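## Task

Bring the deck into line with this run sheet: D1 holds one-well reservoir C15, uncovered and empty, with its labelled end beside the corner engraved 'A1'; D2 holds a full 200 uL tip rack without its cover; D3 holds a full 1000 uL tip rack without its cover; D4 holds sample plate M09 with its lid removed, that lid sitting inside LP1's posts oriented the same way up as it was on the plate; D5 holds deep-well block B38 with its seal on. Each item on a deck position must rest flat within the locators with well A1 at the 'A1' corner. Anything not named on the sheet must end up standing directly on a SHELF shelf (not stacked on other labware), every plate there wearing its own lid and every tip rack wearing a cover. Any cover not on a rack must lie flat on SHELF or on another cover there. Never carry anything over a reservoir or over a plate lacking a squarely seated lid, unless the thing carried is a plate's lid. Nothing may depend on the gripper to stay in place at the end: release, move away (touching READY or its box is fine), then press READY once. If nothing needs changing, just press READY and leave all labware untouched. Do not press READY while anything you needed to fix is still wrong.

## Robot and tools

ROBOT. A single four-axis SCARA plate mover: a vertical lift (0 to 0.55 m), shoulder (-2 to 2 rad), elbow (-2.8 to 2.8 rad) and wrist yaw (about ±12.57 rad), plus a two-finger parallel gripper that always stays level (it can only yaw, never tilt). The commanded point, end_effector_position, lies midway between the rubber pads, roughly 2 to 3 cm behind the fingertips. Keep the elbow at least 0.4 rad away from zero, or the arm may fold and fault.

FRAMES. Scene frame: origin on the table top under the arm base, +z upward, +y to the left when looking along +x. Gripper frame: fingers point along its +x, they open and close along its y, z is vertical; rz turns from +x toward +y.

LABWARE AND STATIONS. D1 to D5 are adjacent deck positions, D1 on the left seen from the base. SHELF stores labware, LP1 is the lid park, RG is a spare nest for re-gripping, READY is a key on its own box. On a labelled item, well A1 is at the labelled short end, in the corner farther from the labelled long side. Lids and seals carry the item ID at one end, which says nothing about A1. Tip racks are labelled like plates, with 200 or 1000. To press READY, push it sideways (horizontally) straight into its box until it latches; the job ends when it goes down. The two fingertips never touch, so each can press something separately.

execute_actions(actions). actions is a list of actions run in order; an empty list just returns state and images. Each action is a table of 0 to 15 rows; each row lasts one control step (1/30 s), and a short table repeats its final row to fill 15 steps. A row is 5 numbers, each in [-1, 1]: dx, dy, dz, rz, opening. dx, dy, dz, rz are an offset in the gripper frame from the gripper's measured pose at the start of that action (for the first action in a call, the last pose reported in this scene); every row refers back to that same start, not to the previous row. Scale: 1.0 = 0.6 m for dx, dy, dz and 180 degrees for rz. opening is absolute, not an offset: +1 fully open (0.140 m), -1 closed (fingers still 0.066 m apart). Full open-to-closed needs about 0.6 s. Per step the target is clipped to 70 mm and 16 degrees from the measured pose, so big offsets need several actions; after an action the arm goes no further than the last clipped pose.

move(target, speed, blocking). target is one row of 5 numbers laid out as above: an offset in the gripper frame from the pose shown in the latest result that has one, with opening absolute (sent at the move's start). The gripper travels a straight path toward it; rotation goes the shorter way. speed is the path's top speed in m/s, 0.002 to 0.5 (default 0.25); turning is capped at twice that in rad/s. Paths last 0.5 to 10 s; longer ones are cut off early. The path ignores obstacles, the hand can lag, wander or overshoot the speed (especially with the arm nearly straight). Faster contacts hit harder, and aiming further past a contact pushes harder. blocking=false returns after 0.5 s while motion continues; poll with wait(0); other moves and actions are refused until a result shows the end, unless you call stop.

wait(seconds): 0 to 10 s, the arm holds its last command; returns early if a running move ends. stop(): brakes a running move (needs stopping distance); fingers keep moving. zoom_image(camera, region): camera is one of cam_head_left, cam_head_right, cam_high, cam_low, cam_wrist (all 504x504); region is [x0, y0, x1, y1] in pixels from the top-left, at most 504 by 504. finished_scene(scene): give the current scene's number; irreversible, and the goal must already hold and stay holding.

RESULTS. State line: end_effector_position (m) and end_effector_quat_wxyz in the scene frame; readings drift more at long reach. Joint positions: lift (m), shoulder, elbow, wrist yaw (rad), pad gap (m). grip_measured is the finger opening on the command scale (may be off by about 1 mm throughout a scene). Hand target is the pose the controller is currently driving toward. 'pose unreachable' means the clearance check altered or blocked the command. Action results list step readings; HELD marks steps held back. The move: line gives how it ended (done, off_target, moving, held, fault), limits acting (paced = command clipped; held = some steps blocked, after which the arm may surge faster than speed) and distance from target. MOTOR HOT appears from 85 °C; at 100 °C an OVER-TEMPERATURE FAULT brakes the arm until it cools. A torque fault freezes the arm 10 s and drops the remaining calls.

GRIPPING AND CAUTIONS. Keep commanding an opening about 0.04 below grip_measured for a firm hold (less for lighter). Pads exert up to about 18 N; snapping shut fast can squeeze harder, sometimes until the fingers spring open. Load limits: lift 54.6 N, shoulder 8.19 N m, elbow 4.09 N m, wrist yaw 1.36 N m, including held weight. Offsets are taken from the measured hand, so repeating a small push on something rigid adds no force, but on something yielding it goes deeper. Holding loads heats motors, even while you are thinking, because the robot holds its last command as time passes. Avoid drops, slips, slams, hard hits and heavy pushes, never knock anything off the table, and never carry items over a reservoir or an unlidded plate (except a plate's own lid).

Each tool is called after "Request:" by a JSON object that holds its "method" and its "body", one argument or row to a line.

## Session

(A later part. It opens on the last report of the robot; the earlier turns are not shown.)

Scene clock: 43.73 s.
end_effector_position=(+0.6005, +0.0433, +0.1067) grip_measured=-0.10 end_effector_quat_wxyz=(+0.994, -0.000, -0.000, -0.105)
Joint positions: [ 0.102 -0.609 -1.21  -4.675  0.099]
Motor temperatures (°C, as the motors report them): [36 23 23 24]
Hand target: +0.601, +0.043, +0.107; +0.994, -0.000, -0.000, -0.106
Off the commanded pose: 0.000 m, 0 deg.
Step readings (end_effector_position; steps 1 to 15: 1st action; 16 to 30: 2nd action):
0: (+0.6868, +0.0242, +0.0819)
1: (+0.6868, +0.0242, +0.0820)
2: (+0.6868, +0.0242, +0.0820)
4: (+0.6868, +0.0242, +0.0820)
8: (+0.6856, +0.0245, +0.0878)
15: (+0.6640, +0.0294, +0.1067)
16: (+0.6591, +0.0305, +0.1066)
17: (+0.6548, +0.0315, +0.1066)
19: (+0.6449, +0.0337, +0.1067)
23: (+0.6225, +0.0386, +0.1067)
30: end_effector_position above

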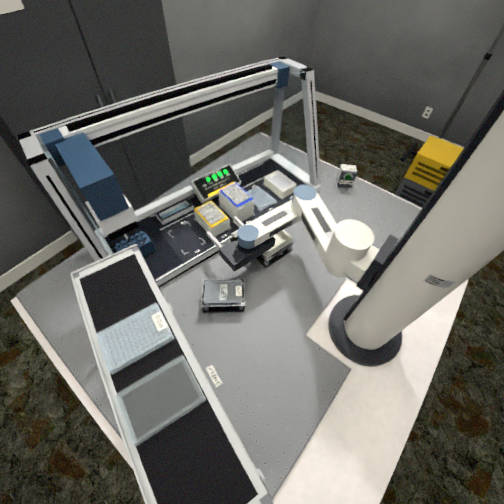

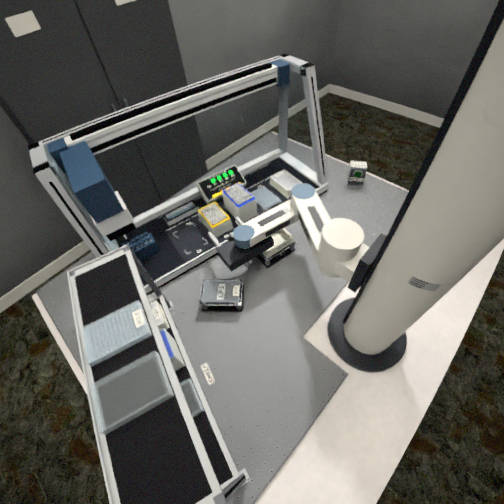

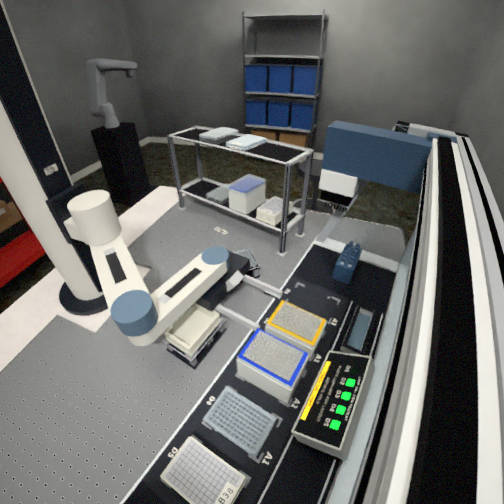

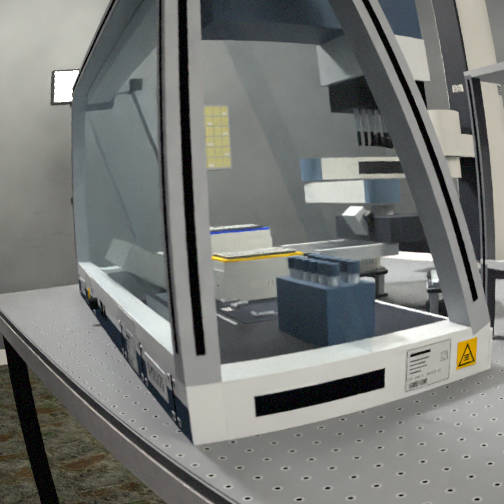

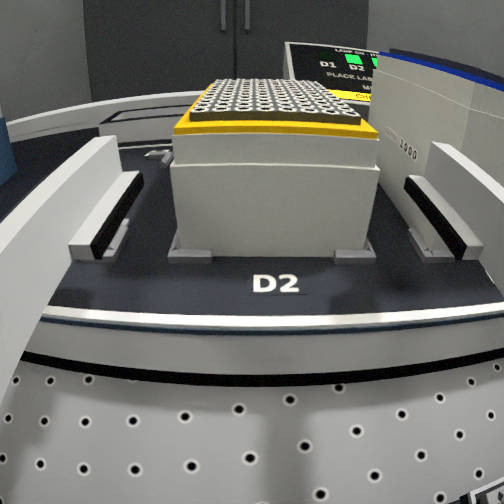

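Request:
{"method": "zoom_image", "body": {
  "camera": "cam_low",
  "region": [200, 215, 320, 335]
}}

Request:
{"method": "zoom_image", "body": {
  "camera": "cam_head_left",
  "region": [150, 190, 250, 270]
}}

Region (200, 215, 320, 335) of cam_low's 504x504 image, scaled by 4.200, with more detail than that image has.

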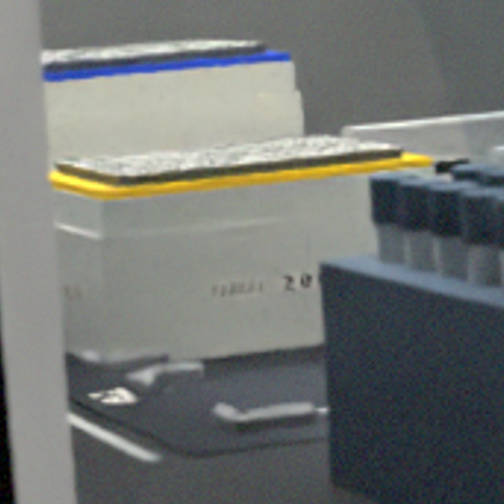

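Region (150, 190, 250, 270) of cam_head_left's 504x504 image, scaled by 5.040, with more detail than that image has; it fills the top 403 rows of this view, and the rest is white.

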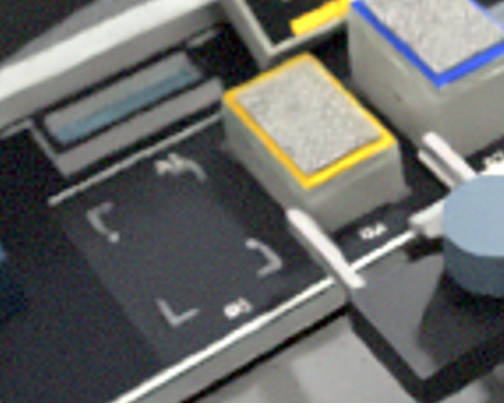

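Request:
{"method": "move", "body": {
  "target": [-0.2181, -0.2066, -0.001, 0.5017, -0.1],
  "speed": 0.5
}}

Scene clock: 46.13 s.
end_effector_position=(+0.4470, -0.0509, +0.1062) grip_measured=-0.10 end_effector_quat_wxyz=(+0.776, -0.000, -0.000, +0.631)
Joint positions: [ 0.101 -1.494 -1.257 -2.167  0.099]
Motor temperatures (°C, as the motors report them): [36 23 23 24]
Hand target: +0.447, -0.051, +0.106; +0.776, -0.000, -0.000, +0.631
Off the commanded pose: 0.000 m, 0 deg.
move: done

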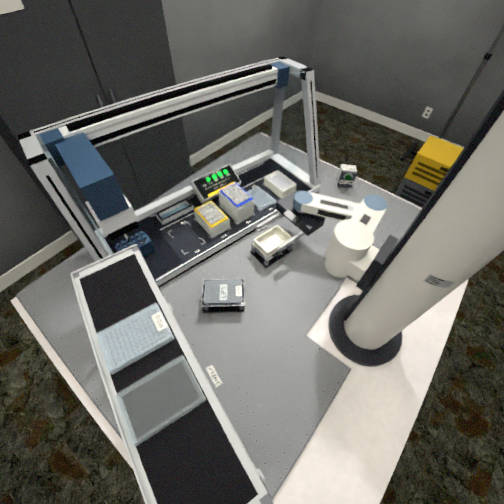

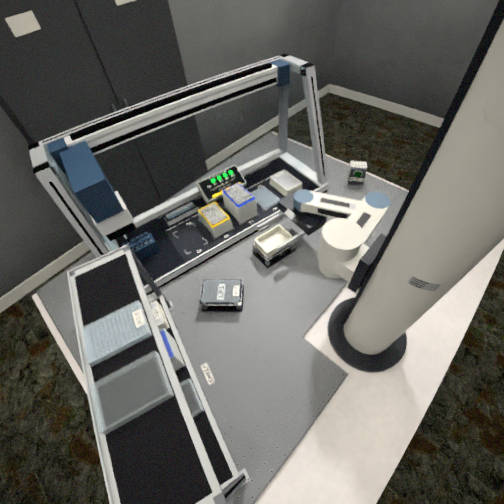

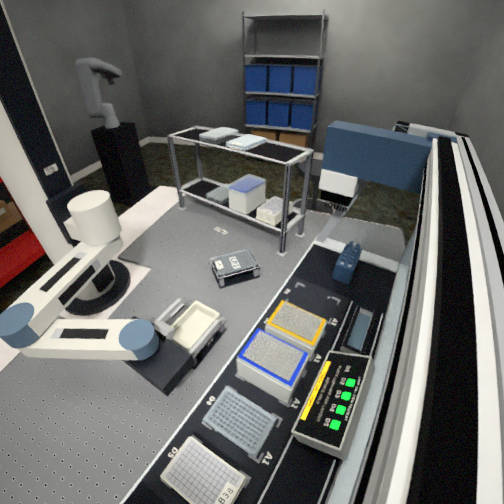

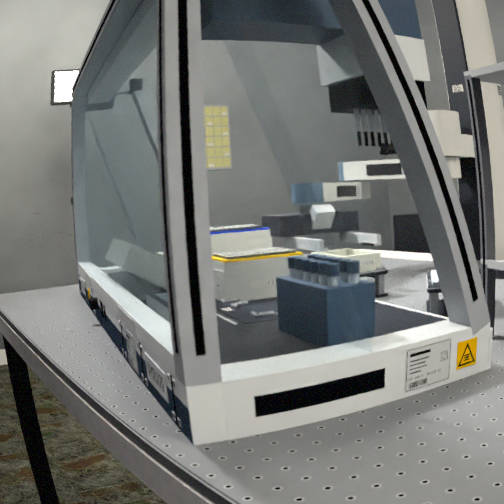

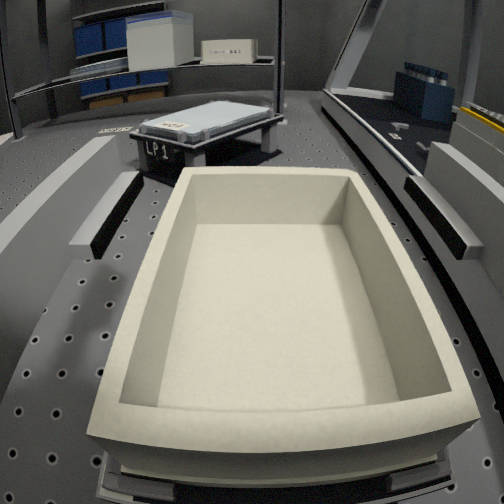

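Request:
{"method": "execute_actions", "body": {
  "actions": [
    [[0.0003,0.0005,-0.003,0,-0.1],[0.0005,0.001,-0.009,0,-0.1],[0.0005,0.001,-0.016,0,-0.1],[0.0005,0.001,-0.023,0,-0.15],[0.0005,0.001,-0.03,0,-0.22],[0.0005,0.001,-0.036,0,-0.3],[0.0005,0.001,-0.04,0,-0.36],[0.0005,0.001,-0.0415,0,-0.41],[0.0005,0.001,-0.0415,0,-0.45],[0.0005,0.001,-0.0415,0,-0.48],[0.0005,0.001,-0.0415,0,-0.505],[0.0005,0.001,-0.0415,0,-0.525],[0.0005,0.001,-0.0415,0,-0.545],[0.0005,0.001,-0.0415,0,-0.565],[0.0005,0.001,-0.0415,0,-0.575]],
    [[0,0,0,0,-0.575],[0,0,0.002,0,-0.575],[0,0,0.006,0,-0.575],[0,0,0.012,0,-0.575],[0,0,0.019,0,-0.575],[0,0,0.026,0,-0.575],[0.002,0,0.032,0,-0.575],[0.006,0,0.036,0,-0.575],[0.012,0,0.038,0,-0.575],[0.02,0,0.038,0,-0.575],[0.029,0,0.038,0,-0.575],[0.038,0,0.038,0,-0.575],[0.046,0,0.038,0,-0.575],[0.052,0,0.038,0,-0.575],[0.055,0,0.038,0,-0.575]]
  ]
}}

Scene clock: 48.17 s.
end_effector_position=(+0.4518, -0.0222, +0.1040) grip_measured=-0.53 end_effector_quat_wxyz=(+0.776, -0.000, -0.000, +0.631)
Joint positions: [ 0.099 -1.43  -1.198 -2.289  0.083]
Motor temperatures (°C, as the motors report them): [36 23 23 24]
Hand target: +0.453, -0.018, +0.104; +0.776, -0.000, -0.000, +0.631
Off the commanded pose: 0.004 m, 0 deg.
Step readings (end_effector_position; steps 1 to 15: 1st action; 16 to 30: 2nd action):
0: (+0.4470, -0.0509, +0.1062)
1: (+0.4470, -0.0509, +0.1061)
2: (+0.4468, -0.0507, +0.1047)
4: (+0.4465, -0.0505, +0.0987)
8: (+0.4465, -0.0504, +0.0840)
15: (+0.4465, -0.0504, +0.0812)
16: (+0.4465, -0.0504, +0.0812)
17: (+0.4465, -0.0504, +0.0813)
19: (+0.4465, -0.0504, +0.0843)
23: (+0.4465, -0.0503, +0.0978)
30: end_effector_position above

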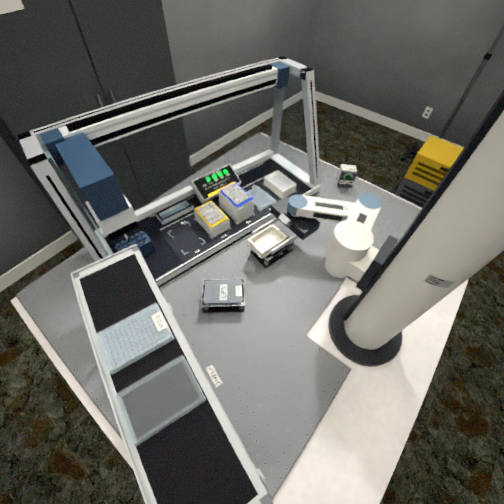

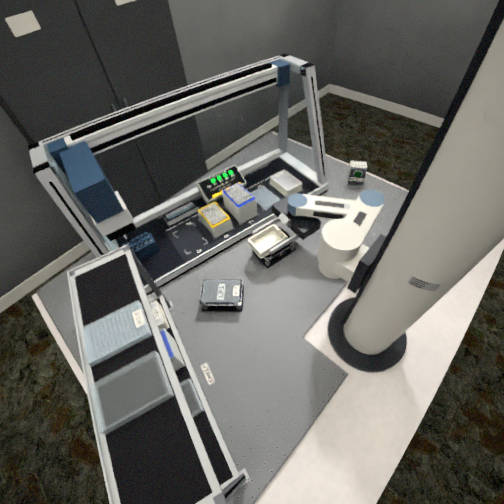

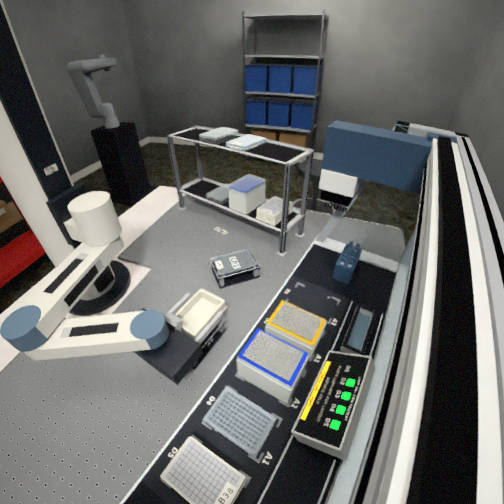

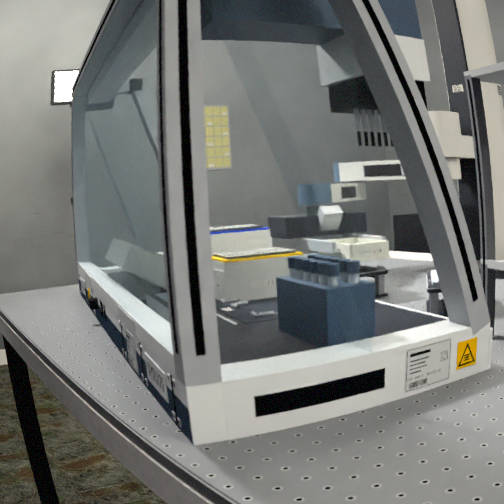

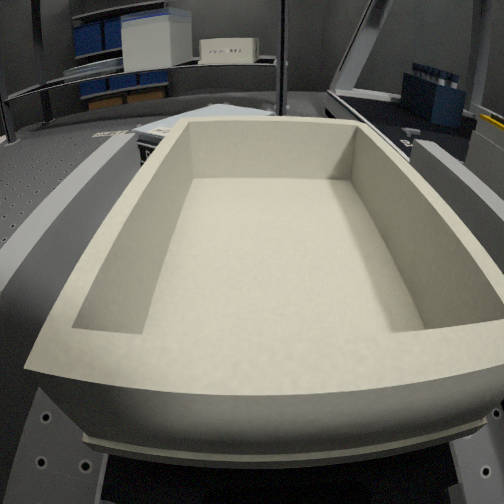

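Request:
{"method": "move", "body": {
  "target": [0.3636, -0.2003, 0, -0.5021, -0.575],
  "speed": 0.5
}}

Scene clock: 50.67 s.
end_effector_position=(+0.6133, +0.1673, +0.1040) grip_measured=-0.53 end_effector_quat_wxyz=(+0.994, -0.000, -0.000, -0.105)
Joint positions: [ 0.099 -0.151 -1.523 -4.821  0.083]
Motor temperatures (°C, as the motors report them): [36 23 23 24]
Hand target: +0.613, +0.167, +0.104; +0.994, -0.000, -0.000, -0.105
Off the commanded pose: 0.001 m, 0 deg.
move: done

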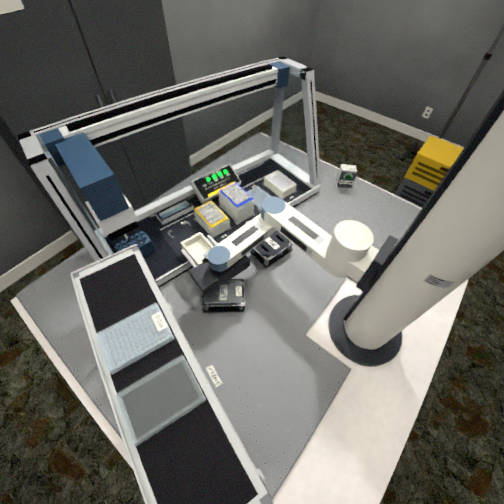

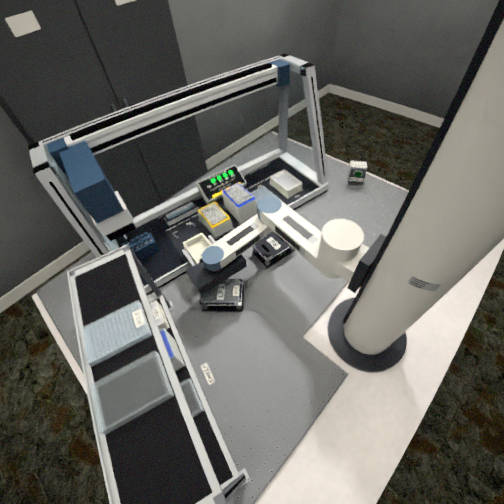

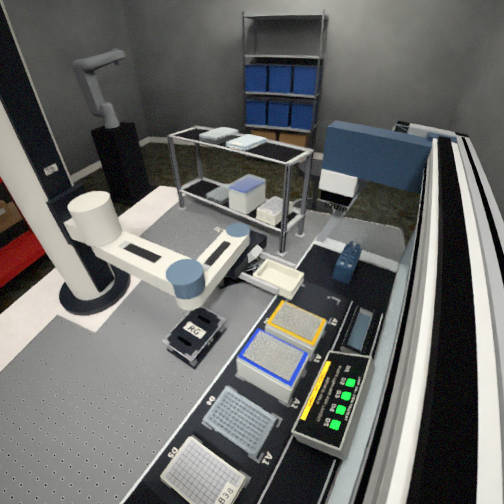

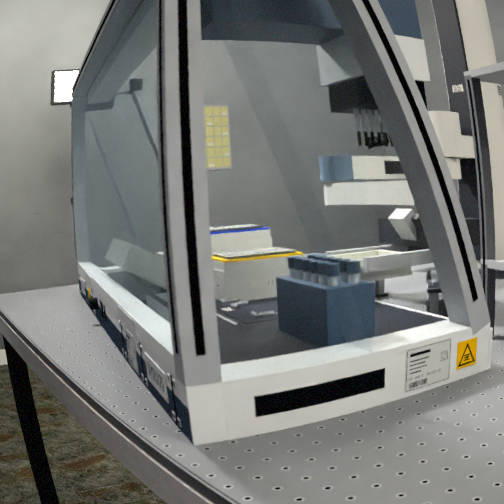

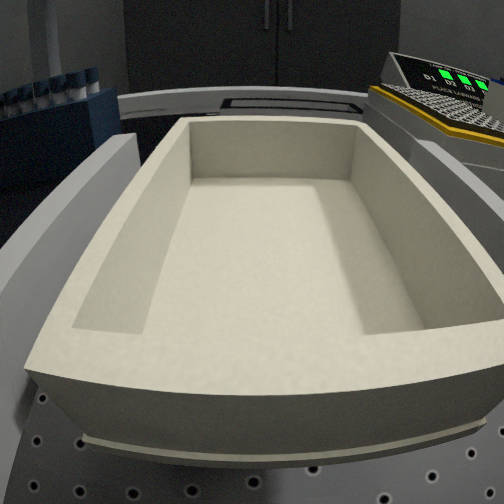

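Request:
{"method": "move", "body": {
  "target": [0.1925, -0.0002, -0.0267, 0, -0.575],
  "speed": 0.3
}}

Request:
{"method": "zoom_image", "body": {
  "camera": "cam_wrist",
  "region": [50, 424, 170, 504]
}}

Request:
{"method": "zoom_image", "body": {
  "camera": "cam_wrist",
  "region": [384, 410, 504, 490]
}}

Scene clock: 51.87 s.
end_effector_position=(+0.7262, +0.1430, +0.0880) grip_measured=-0.53 end_effector_quat_wxyz=(+0.994, -0.000, -0.000, -0.106)
Joint positions: [ 0.083 -0.092 -2.079 -4.324  0.083]
Motor temperatures (°C, as the motors report them): [36 23 23 24]
Hand target: +0.726, +0.143, +0.088; +0.994, -0.000, -0.000, -0.105
Off the commanded pose: 0.000 m, 0 deg.
move: done

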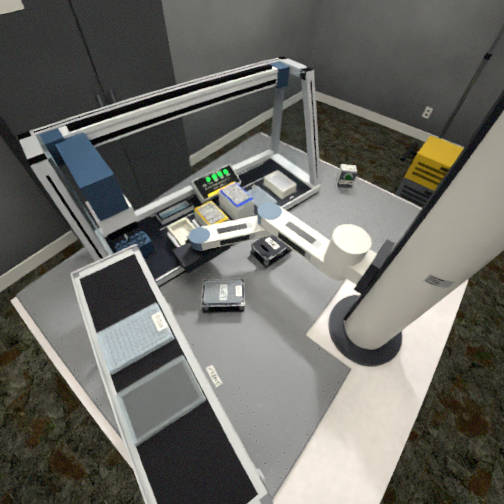

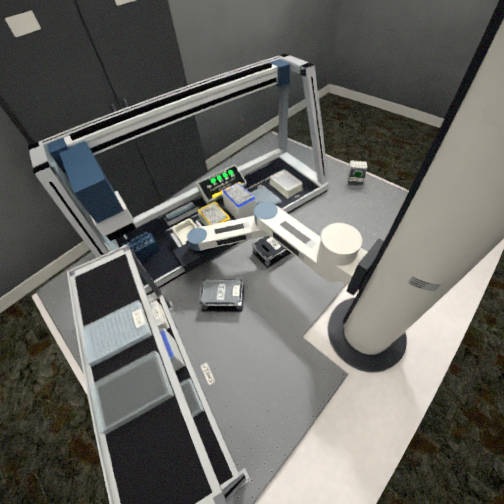

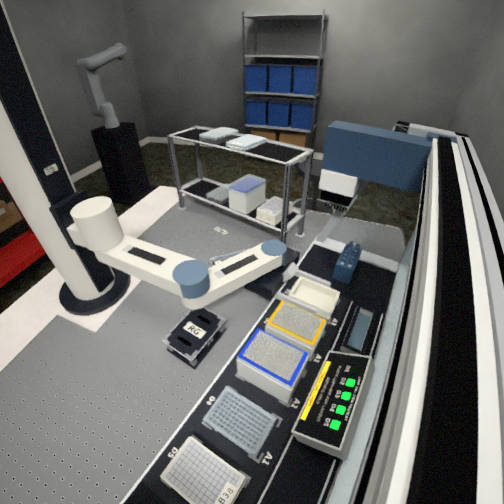

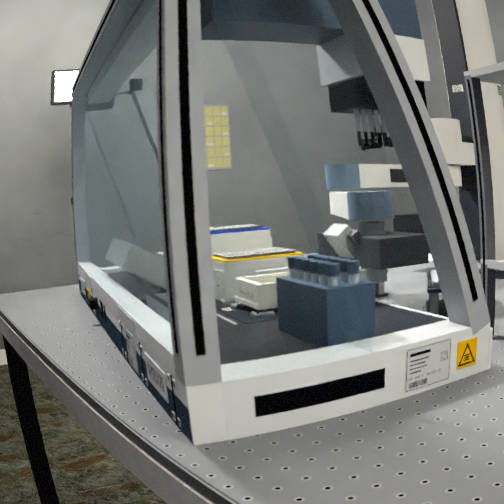

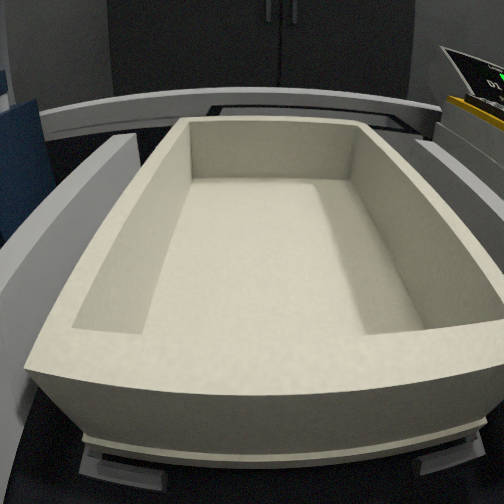

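Region (50, 424, 170, 504) of cam_wrist's 504x504 image, scaled by 4.200, with more detail than that image has.

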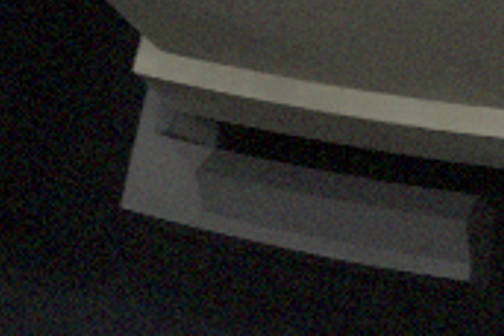

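Region (384, 410, 504, 490) of cam_wrist's 504x504 image, scaled by 4.200, with more detail than that image has.

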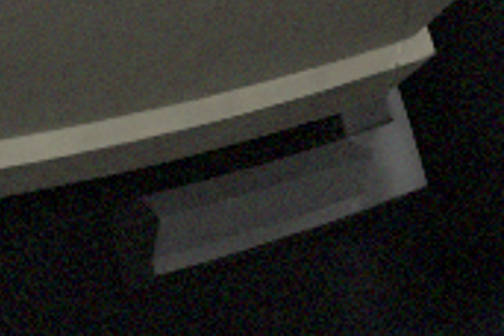

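Request:
{"method": "execute_actions", "body": {
  "actions": [
    [[0,0.0002,-0.001,0,-0.575],[0,0.0003,-0.003,0,-0.575],[0,0.0003,-0.0052,0,-0.575],[0,0.0003,-0.0074,0,-0.575],[0,0.0003,-0.0094,0,-0.575],[0,0.0003,-0.0111,0,-0.575],[0,0.0003,-0.0125,0,-0.575],[0,0.0003,-0.0135,0,-0.575],[0,0.0003,-0.0142,0,-0.575],[0,0.0003,-0.0147,0,-0.575],[0,0.0003,-0.015,0,-0.575],[0,0.0003,-0.0152,0,-0.575],[0,0.0003,-0.0152,0,-0.57],[0,0.0003,-0.0152,0,-0.56],[0,0.0003,-0.0152,0,-0.55]]
  ]
}}

Request:
{"method": "zoom_image", "body": {
  "camera": "cam_wrist",
  "region": [40, 414, 175, 504]
}}

Request:
{"method": "zoom_image", "body": {
  "camera": "cam_low",
  "region": [210, 250, 300, 330]
}}

Scene clock: 52.97 s.
end_effector_position=(+0.7263, +0.1430, +0.0789) grip_measured=-0.53 end_effector_quat_wxyz=(+0.994, -0.000, -0.000, -0.106)
Joint positions: [ 0.074 -0.091 -2.08  -4.324  0.083]
Motor temperatures (°C, as the motors report them): [36 23 23 24]
Hand target: +0.726, +0.143, +0.079; +0.994, -0.000, -0.000, -0.106
Off the commanded pose: 0.000 m, 0 deg.
Step readings (end_effector_position):
0: (+0.7262, +0.1430, +0.0880)
1: (+0.7262, +0.1430, +0.0879)
2: (+0.7263, +0.1430, +0.0873)
4: (+0.7263, +0.1431, +0.0849)
8: (+0.7263, +0.1430, +0.0804)
15: end_effector_position above

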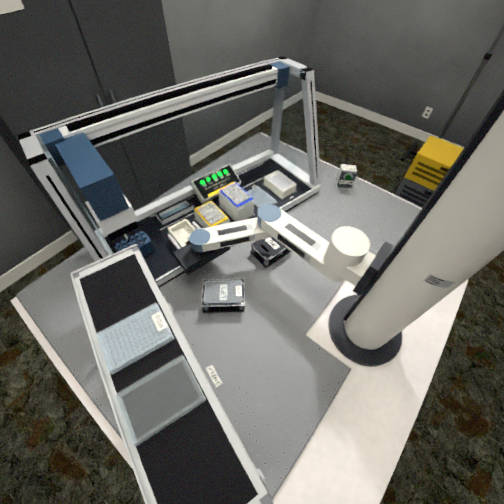

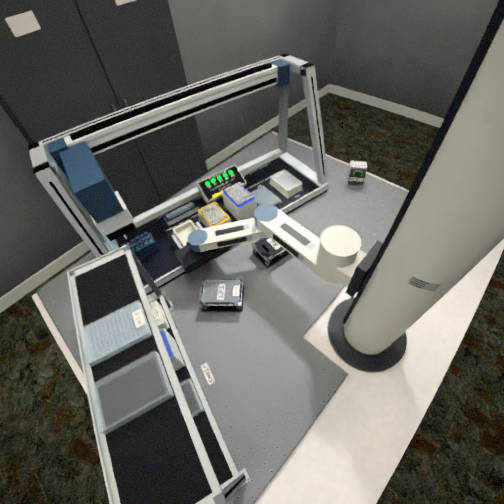

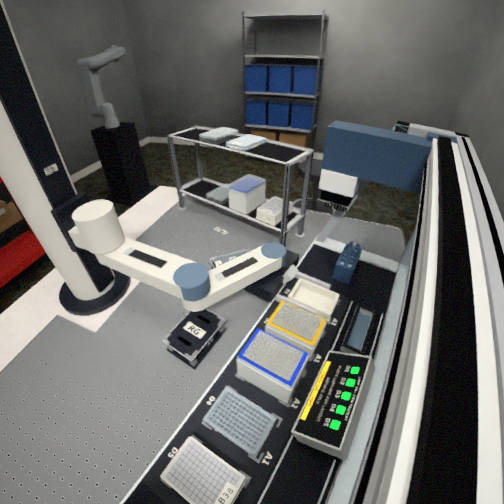

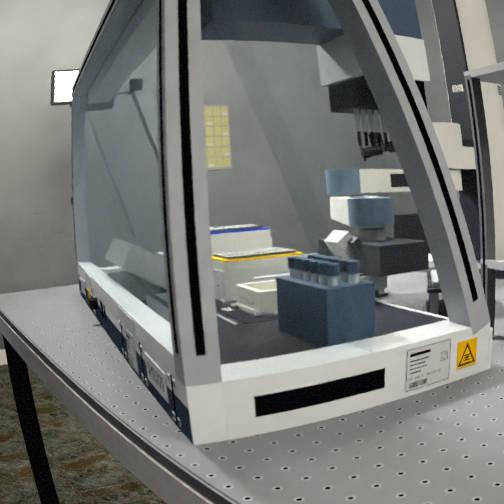

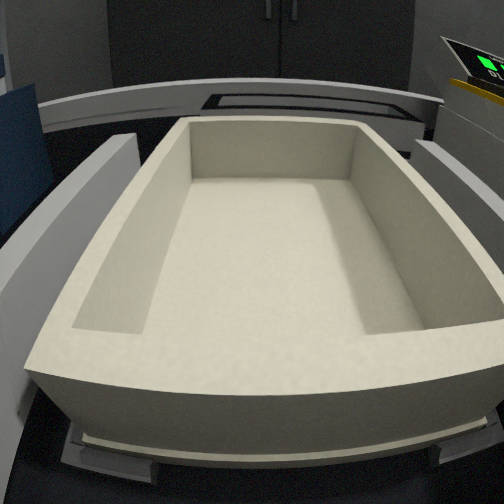

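Region (40, 414, 175, 504) of cam_wrist's 504x504 image, scaled by 3.733, with more detail than that image has.

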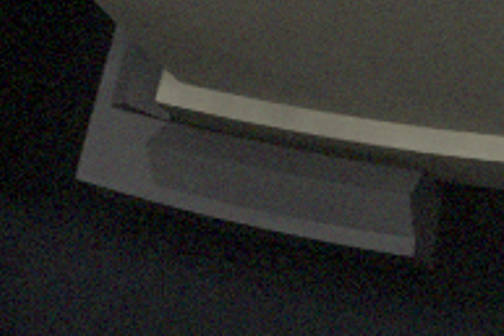

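Region (210, 250, 300, 330) of cam_low's 504x504 image, scaled by 5.600, with more detail than that image has.

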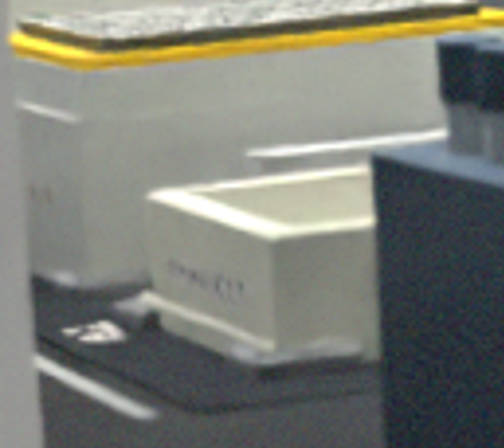

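Request:
{"method": "execute_actions", "body": {
  "actions": [
    [[0,0,-0.0003,0,-0.52],[0,0,-0.0003,0,-0.45],[0,0,0,0,-0.35],[0,0,0,0,-0.24],[-0.001,0,0.001,0,-0.14],[-0.003,0,0.003,0,-0.1],[-0.007,0,0.006,0,-0.1],[-0.012,0,0.009,0,-0.1],[-0.018,0,0.012,0,-0.1],[-0.025,0,0.015,0,-0.1],[-0.033,0,0.018,0,-0.1],[-0.042,0,0.02,0,-0.1],[-0.052,0,0.021,0,-0.1],[-0.062,0,0.022,0,-0.1],[-0.072,0,0.022,0,-0.1]],
    [[-0.025,0,0,0,-0.1],[-0.036,0,0,0,-0.1],[-0.047,0,0,0,-0.1],[-0.058,0,0,0,-0.1],[-0.069,0,0,0,-0.1],[-0.079,0,0,0,-0.1],[-0.088,0,0,0,-0.1],[-0.096,0,0,0,-0.1],[-0.103,0,0,0,-0.1],[-0.109,0,0,0,-0.1],[-0.113,0,0,0,-0.1],[-0.116,0,0,0,-0.1],[-0.117,0,0,0,-0.1],[-0.117,0,0,0,-0.1],[-0.117,0,0,0,-0.1]]
  ]
}}

Scene clock: 54.40 s.
end_effector_position=(+0.6269, +0.1654, +0.0916) grip_measured=-0.10 end_effector_quat_wxyz=(+0.994, -0.000, -0.000, -0.105)
Joint positions: [ 0.087 -0.152 -1.579 -4.763  0.099]
Motor temperatures (°C, as the motors report them): [36 23 23 24]
Hand target: +0.627, +0.165, +0.092; +0.994, -0.000, -0.000, -0.106
Off the commanded pose: 0.000 m, 0 deg.
Step readings (end_effector_position; steps 1 to 15: 1st action; 16 to 30: 2nd action):
0: (+0.7263, +0.1430, +0.0789)
1: (+0.7263, +0.1430, +0.0788)
2: (+0.7263, +0.1430, +0.0787)
4: (+0.7263, +0.1430, +0.0789)
8: (+0.7226, +0.1438, +0.0822)
15: (+0.6957, +0.1503, +0.0916)
16: (+0.6903, +0.1516, +0.0920)
17: (+0.6853, +0.1530, +0.0919)
19: (+0.6743, +0.1556, +0.0916)
23: (+0.6501, +0.1610, +0.0916)
30: end_effector_position above

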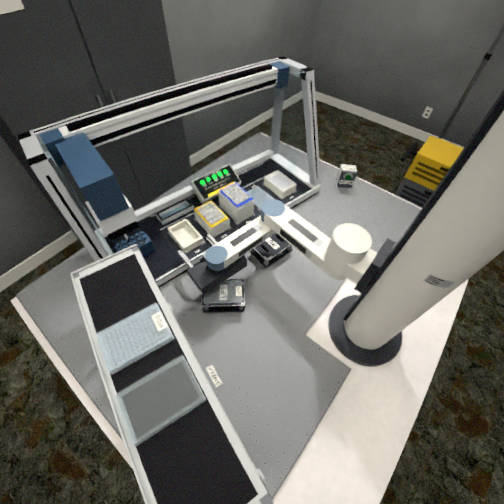

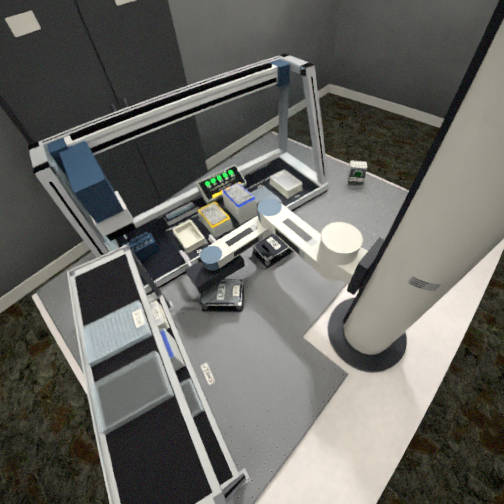

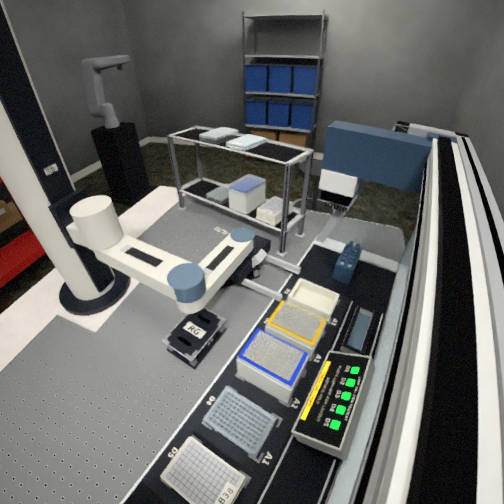

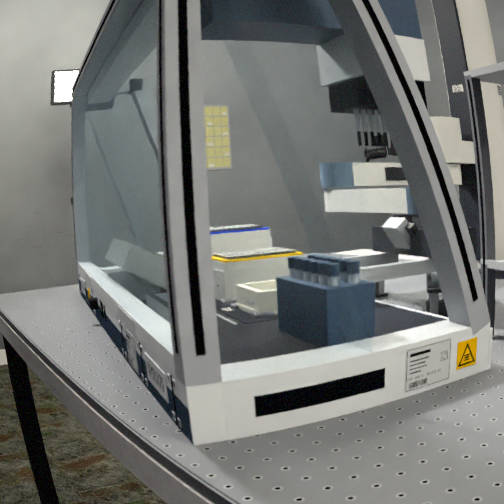

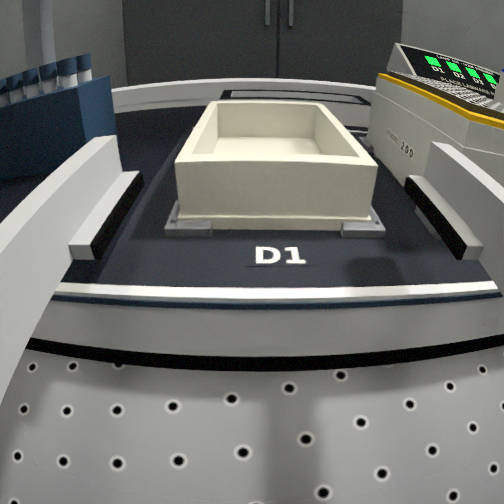

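Request:
{"method": "move", "body": {
  "target": [-0.017, -0.6224, 0, 0, -0.1],
  "speed": 0.45
}}

Scene clock: 56.33 s.
end_effector_position=(+0.5393, -0.1982, +0.0916) grip_measured=-0.10 end_effector_quat_wxyz=(+0.994, -0.000, -0.000, -0.105)
Joint positions: [ 0.087 -1.519 -1.143 -3.833  0.099]
Motor temperatures (°C, as the motors report them): [36 23 23 24]
Hand target: +0.539, -0.198, +0.092; +0.994, -0.000, -0.000, -0.105
Off the commanded pose: 0.001 m, 0 deg.
move: done; limits=paced

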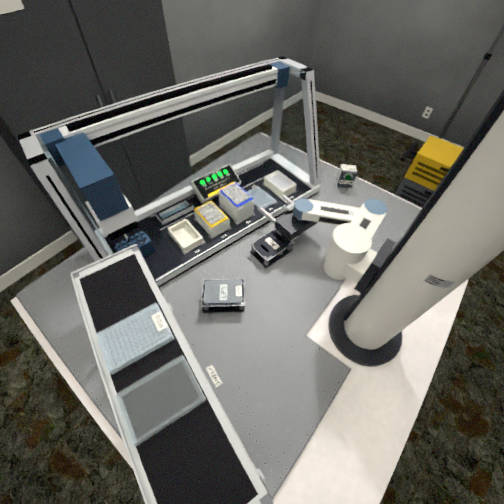

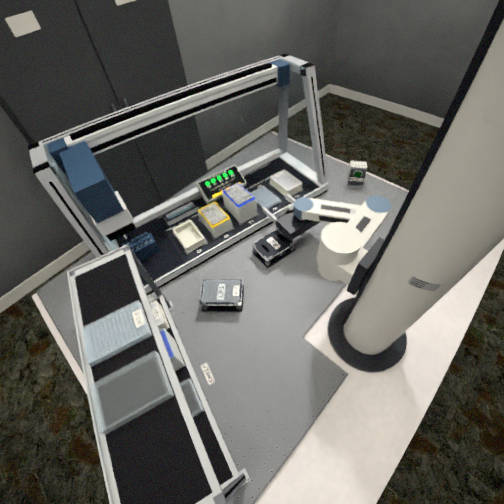

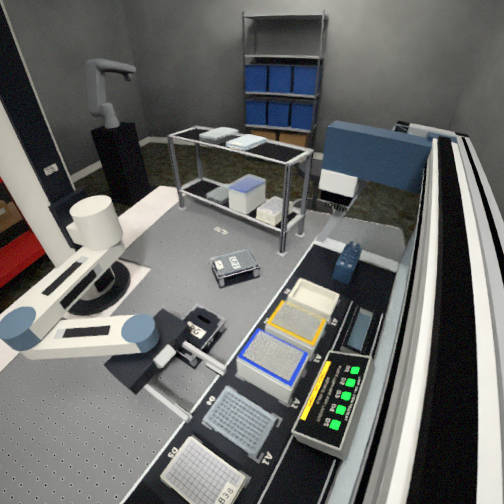

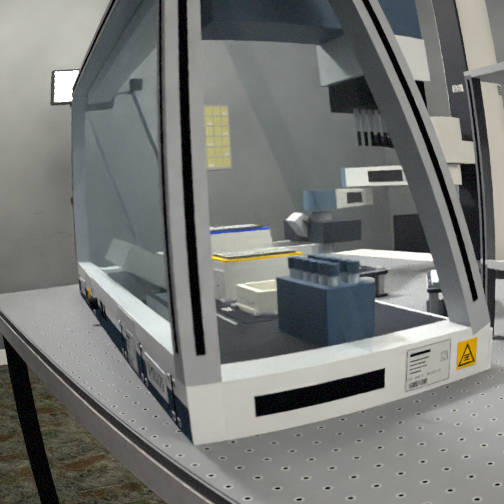

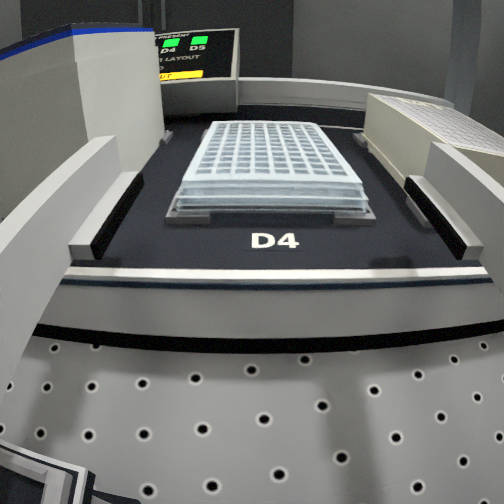

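Request:
{"method": "zoom_image", "body": {
  "camera": "cam_wrist",
  "region": [340, 80, 480, 240]
}}

Request:
{"method": "zoom_image", "body": {
  "camera": "cam_wrist",
  "region": [155, 110, 385, 240]
}}

Region (340, 80, 480, 240) of cam_wrist's 504x504 image, scaled by 3.150, with more detail than that image has; it fills the left 441 columns of this view, and the rest is white.

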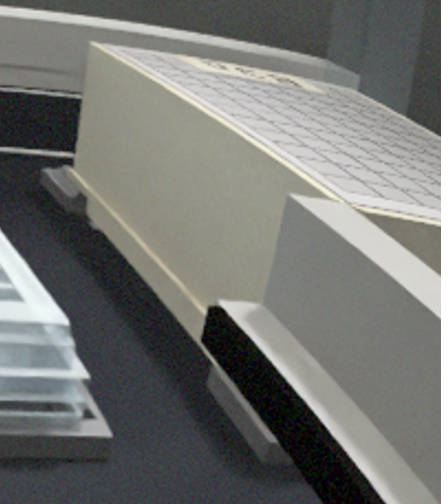

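Region (155, 110, 385, 240) of cam_wrist's 504x504 image, scaled by 2.191, with more detail than that image has; it fills the top 285 rows of this view, and the rest is white.

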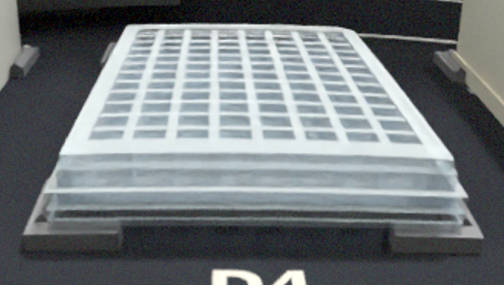

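Request:
{"method": "zoom_image", "body": {
  "camera": "cam_head_left",
  "region": [250, 160, 320, 215]
}}

Request:
{"method": "zoom_image", "body": {
  "camera": "cam_high",
  "region": [150, 420, 270, 504]
}}

Region (250, 160, 320, 215) of cam_head_left's 504x504 image, scaled by 7.200, with more detail than that image has; it fills the top 396 rows of this view, and the rest is white.

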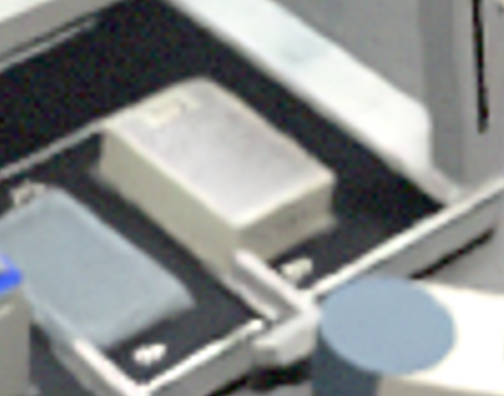

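Region (150, 420, 270, 504) of cam_high's 504x504 image, scaled by 4.200, with more detail than that image has; it fills the top 353 rows of this view, and the rest is white.

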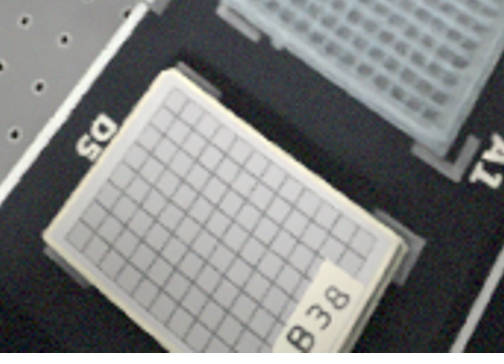

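Request:
{"method": "move", "body": {
  "target": [0.178, 0.0007, -0.0377, 0, -0.1],
  "speed": 0.3
}}

Scene clock: 59.40 s.
end_effector_position=(+0.6439, -0.2200, +0.0689) grip_measured=-0.10 end_effector_quat_wxyz=(+0.994, -0.000, -0.000, -0.105)
Joint positions: [ 0.064 -1.196 -1.649 -3.649  0.099]
Motor temperatures (°C, as the motors report them): [36 23 23 24]
Hand target: +0.644, -0.220, +0.069; +0.994, -0.000, -0.000, -0.105
Off the commanded pose: 0.000 m, 0 deg.
move: done

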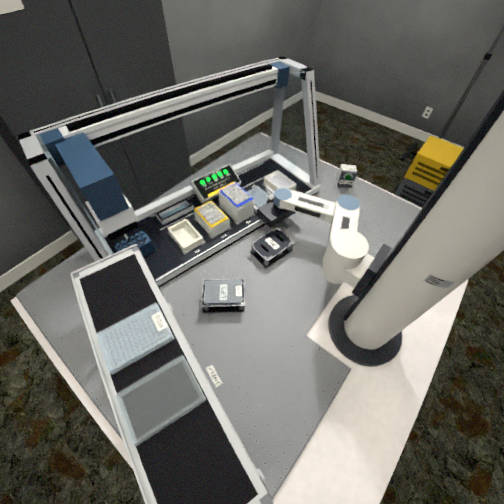

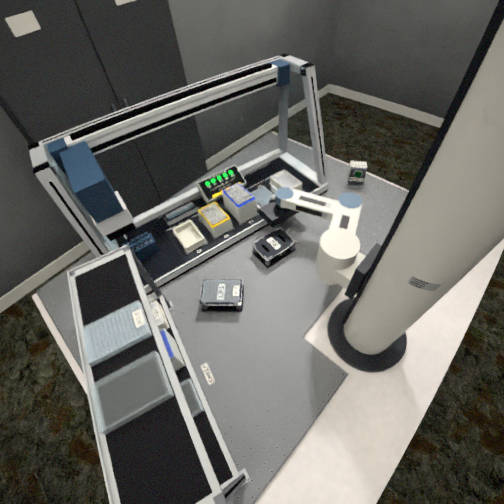

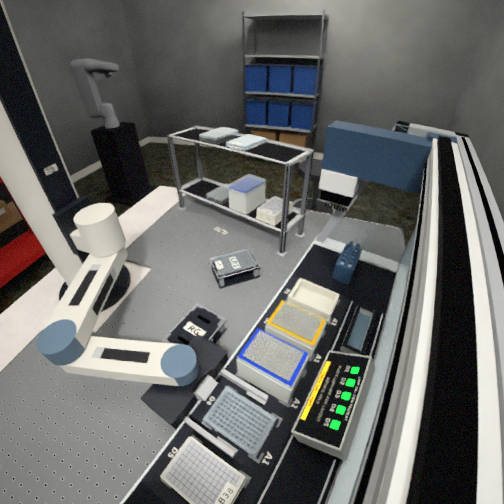

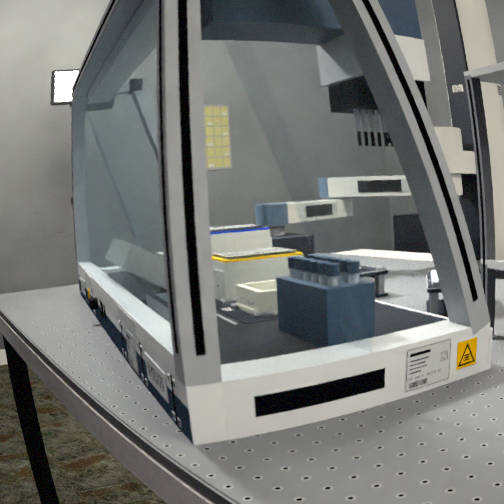

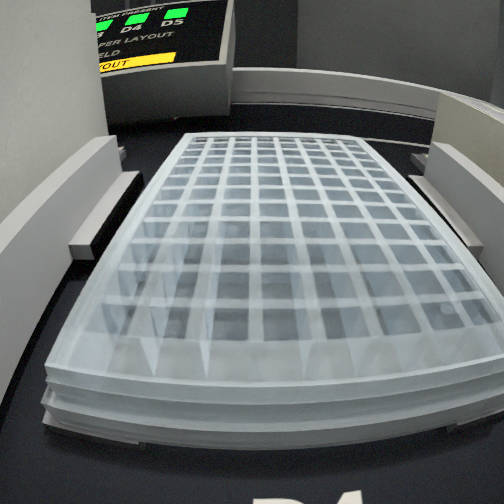

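Request:
{"method": "zoom_image", "body": {
  "camera": "cam_wrist",
  "region": [30, 350, 180, 460]
}}

Request:
{"method": "zoom_image", "body": {
  "camera": "cam_wrist",
  "region": [384, 350, 504, 450]
}}

Region (30, 350, 180, 460) of cam_wrist's 504x504 image, scaled by 3.360, with more detail than that image has; it fills the top 370 rows of this view, and the rest is white.

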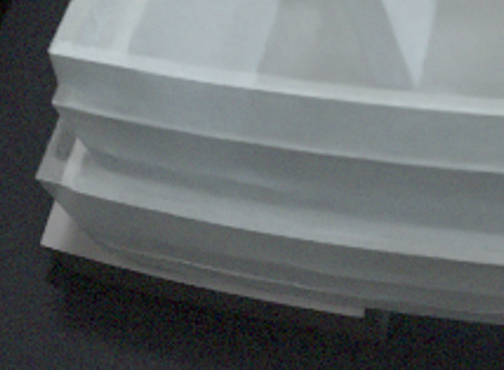

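Region (384, 350, 504, 450) of cam_wrist's 504x504 image, scaled by 4.200, with more detail than that image has.

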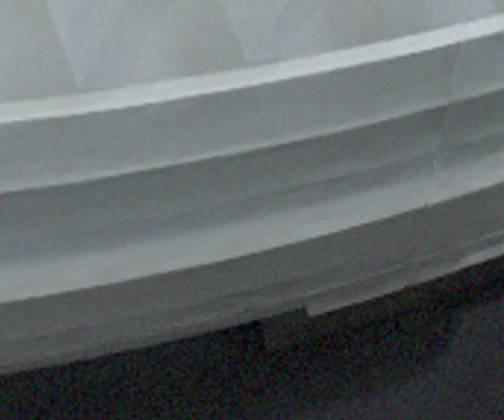

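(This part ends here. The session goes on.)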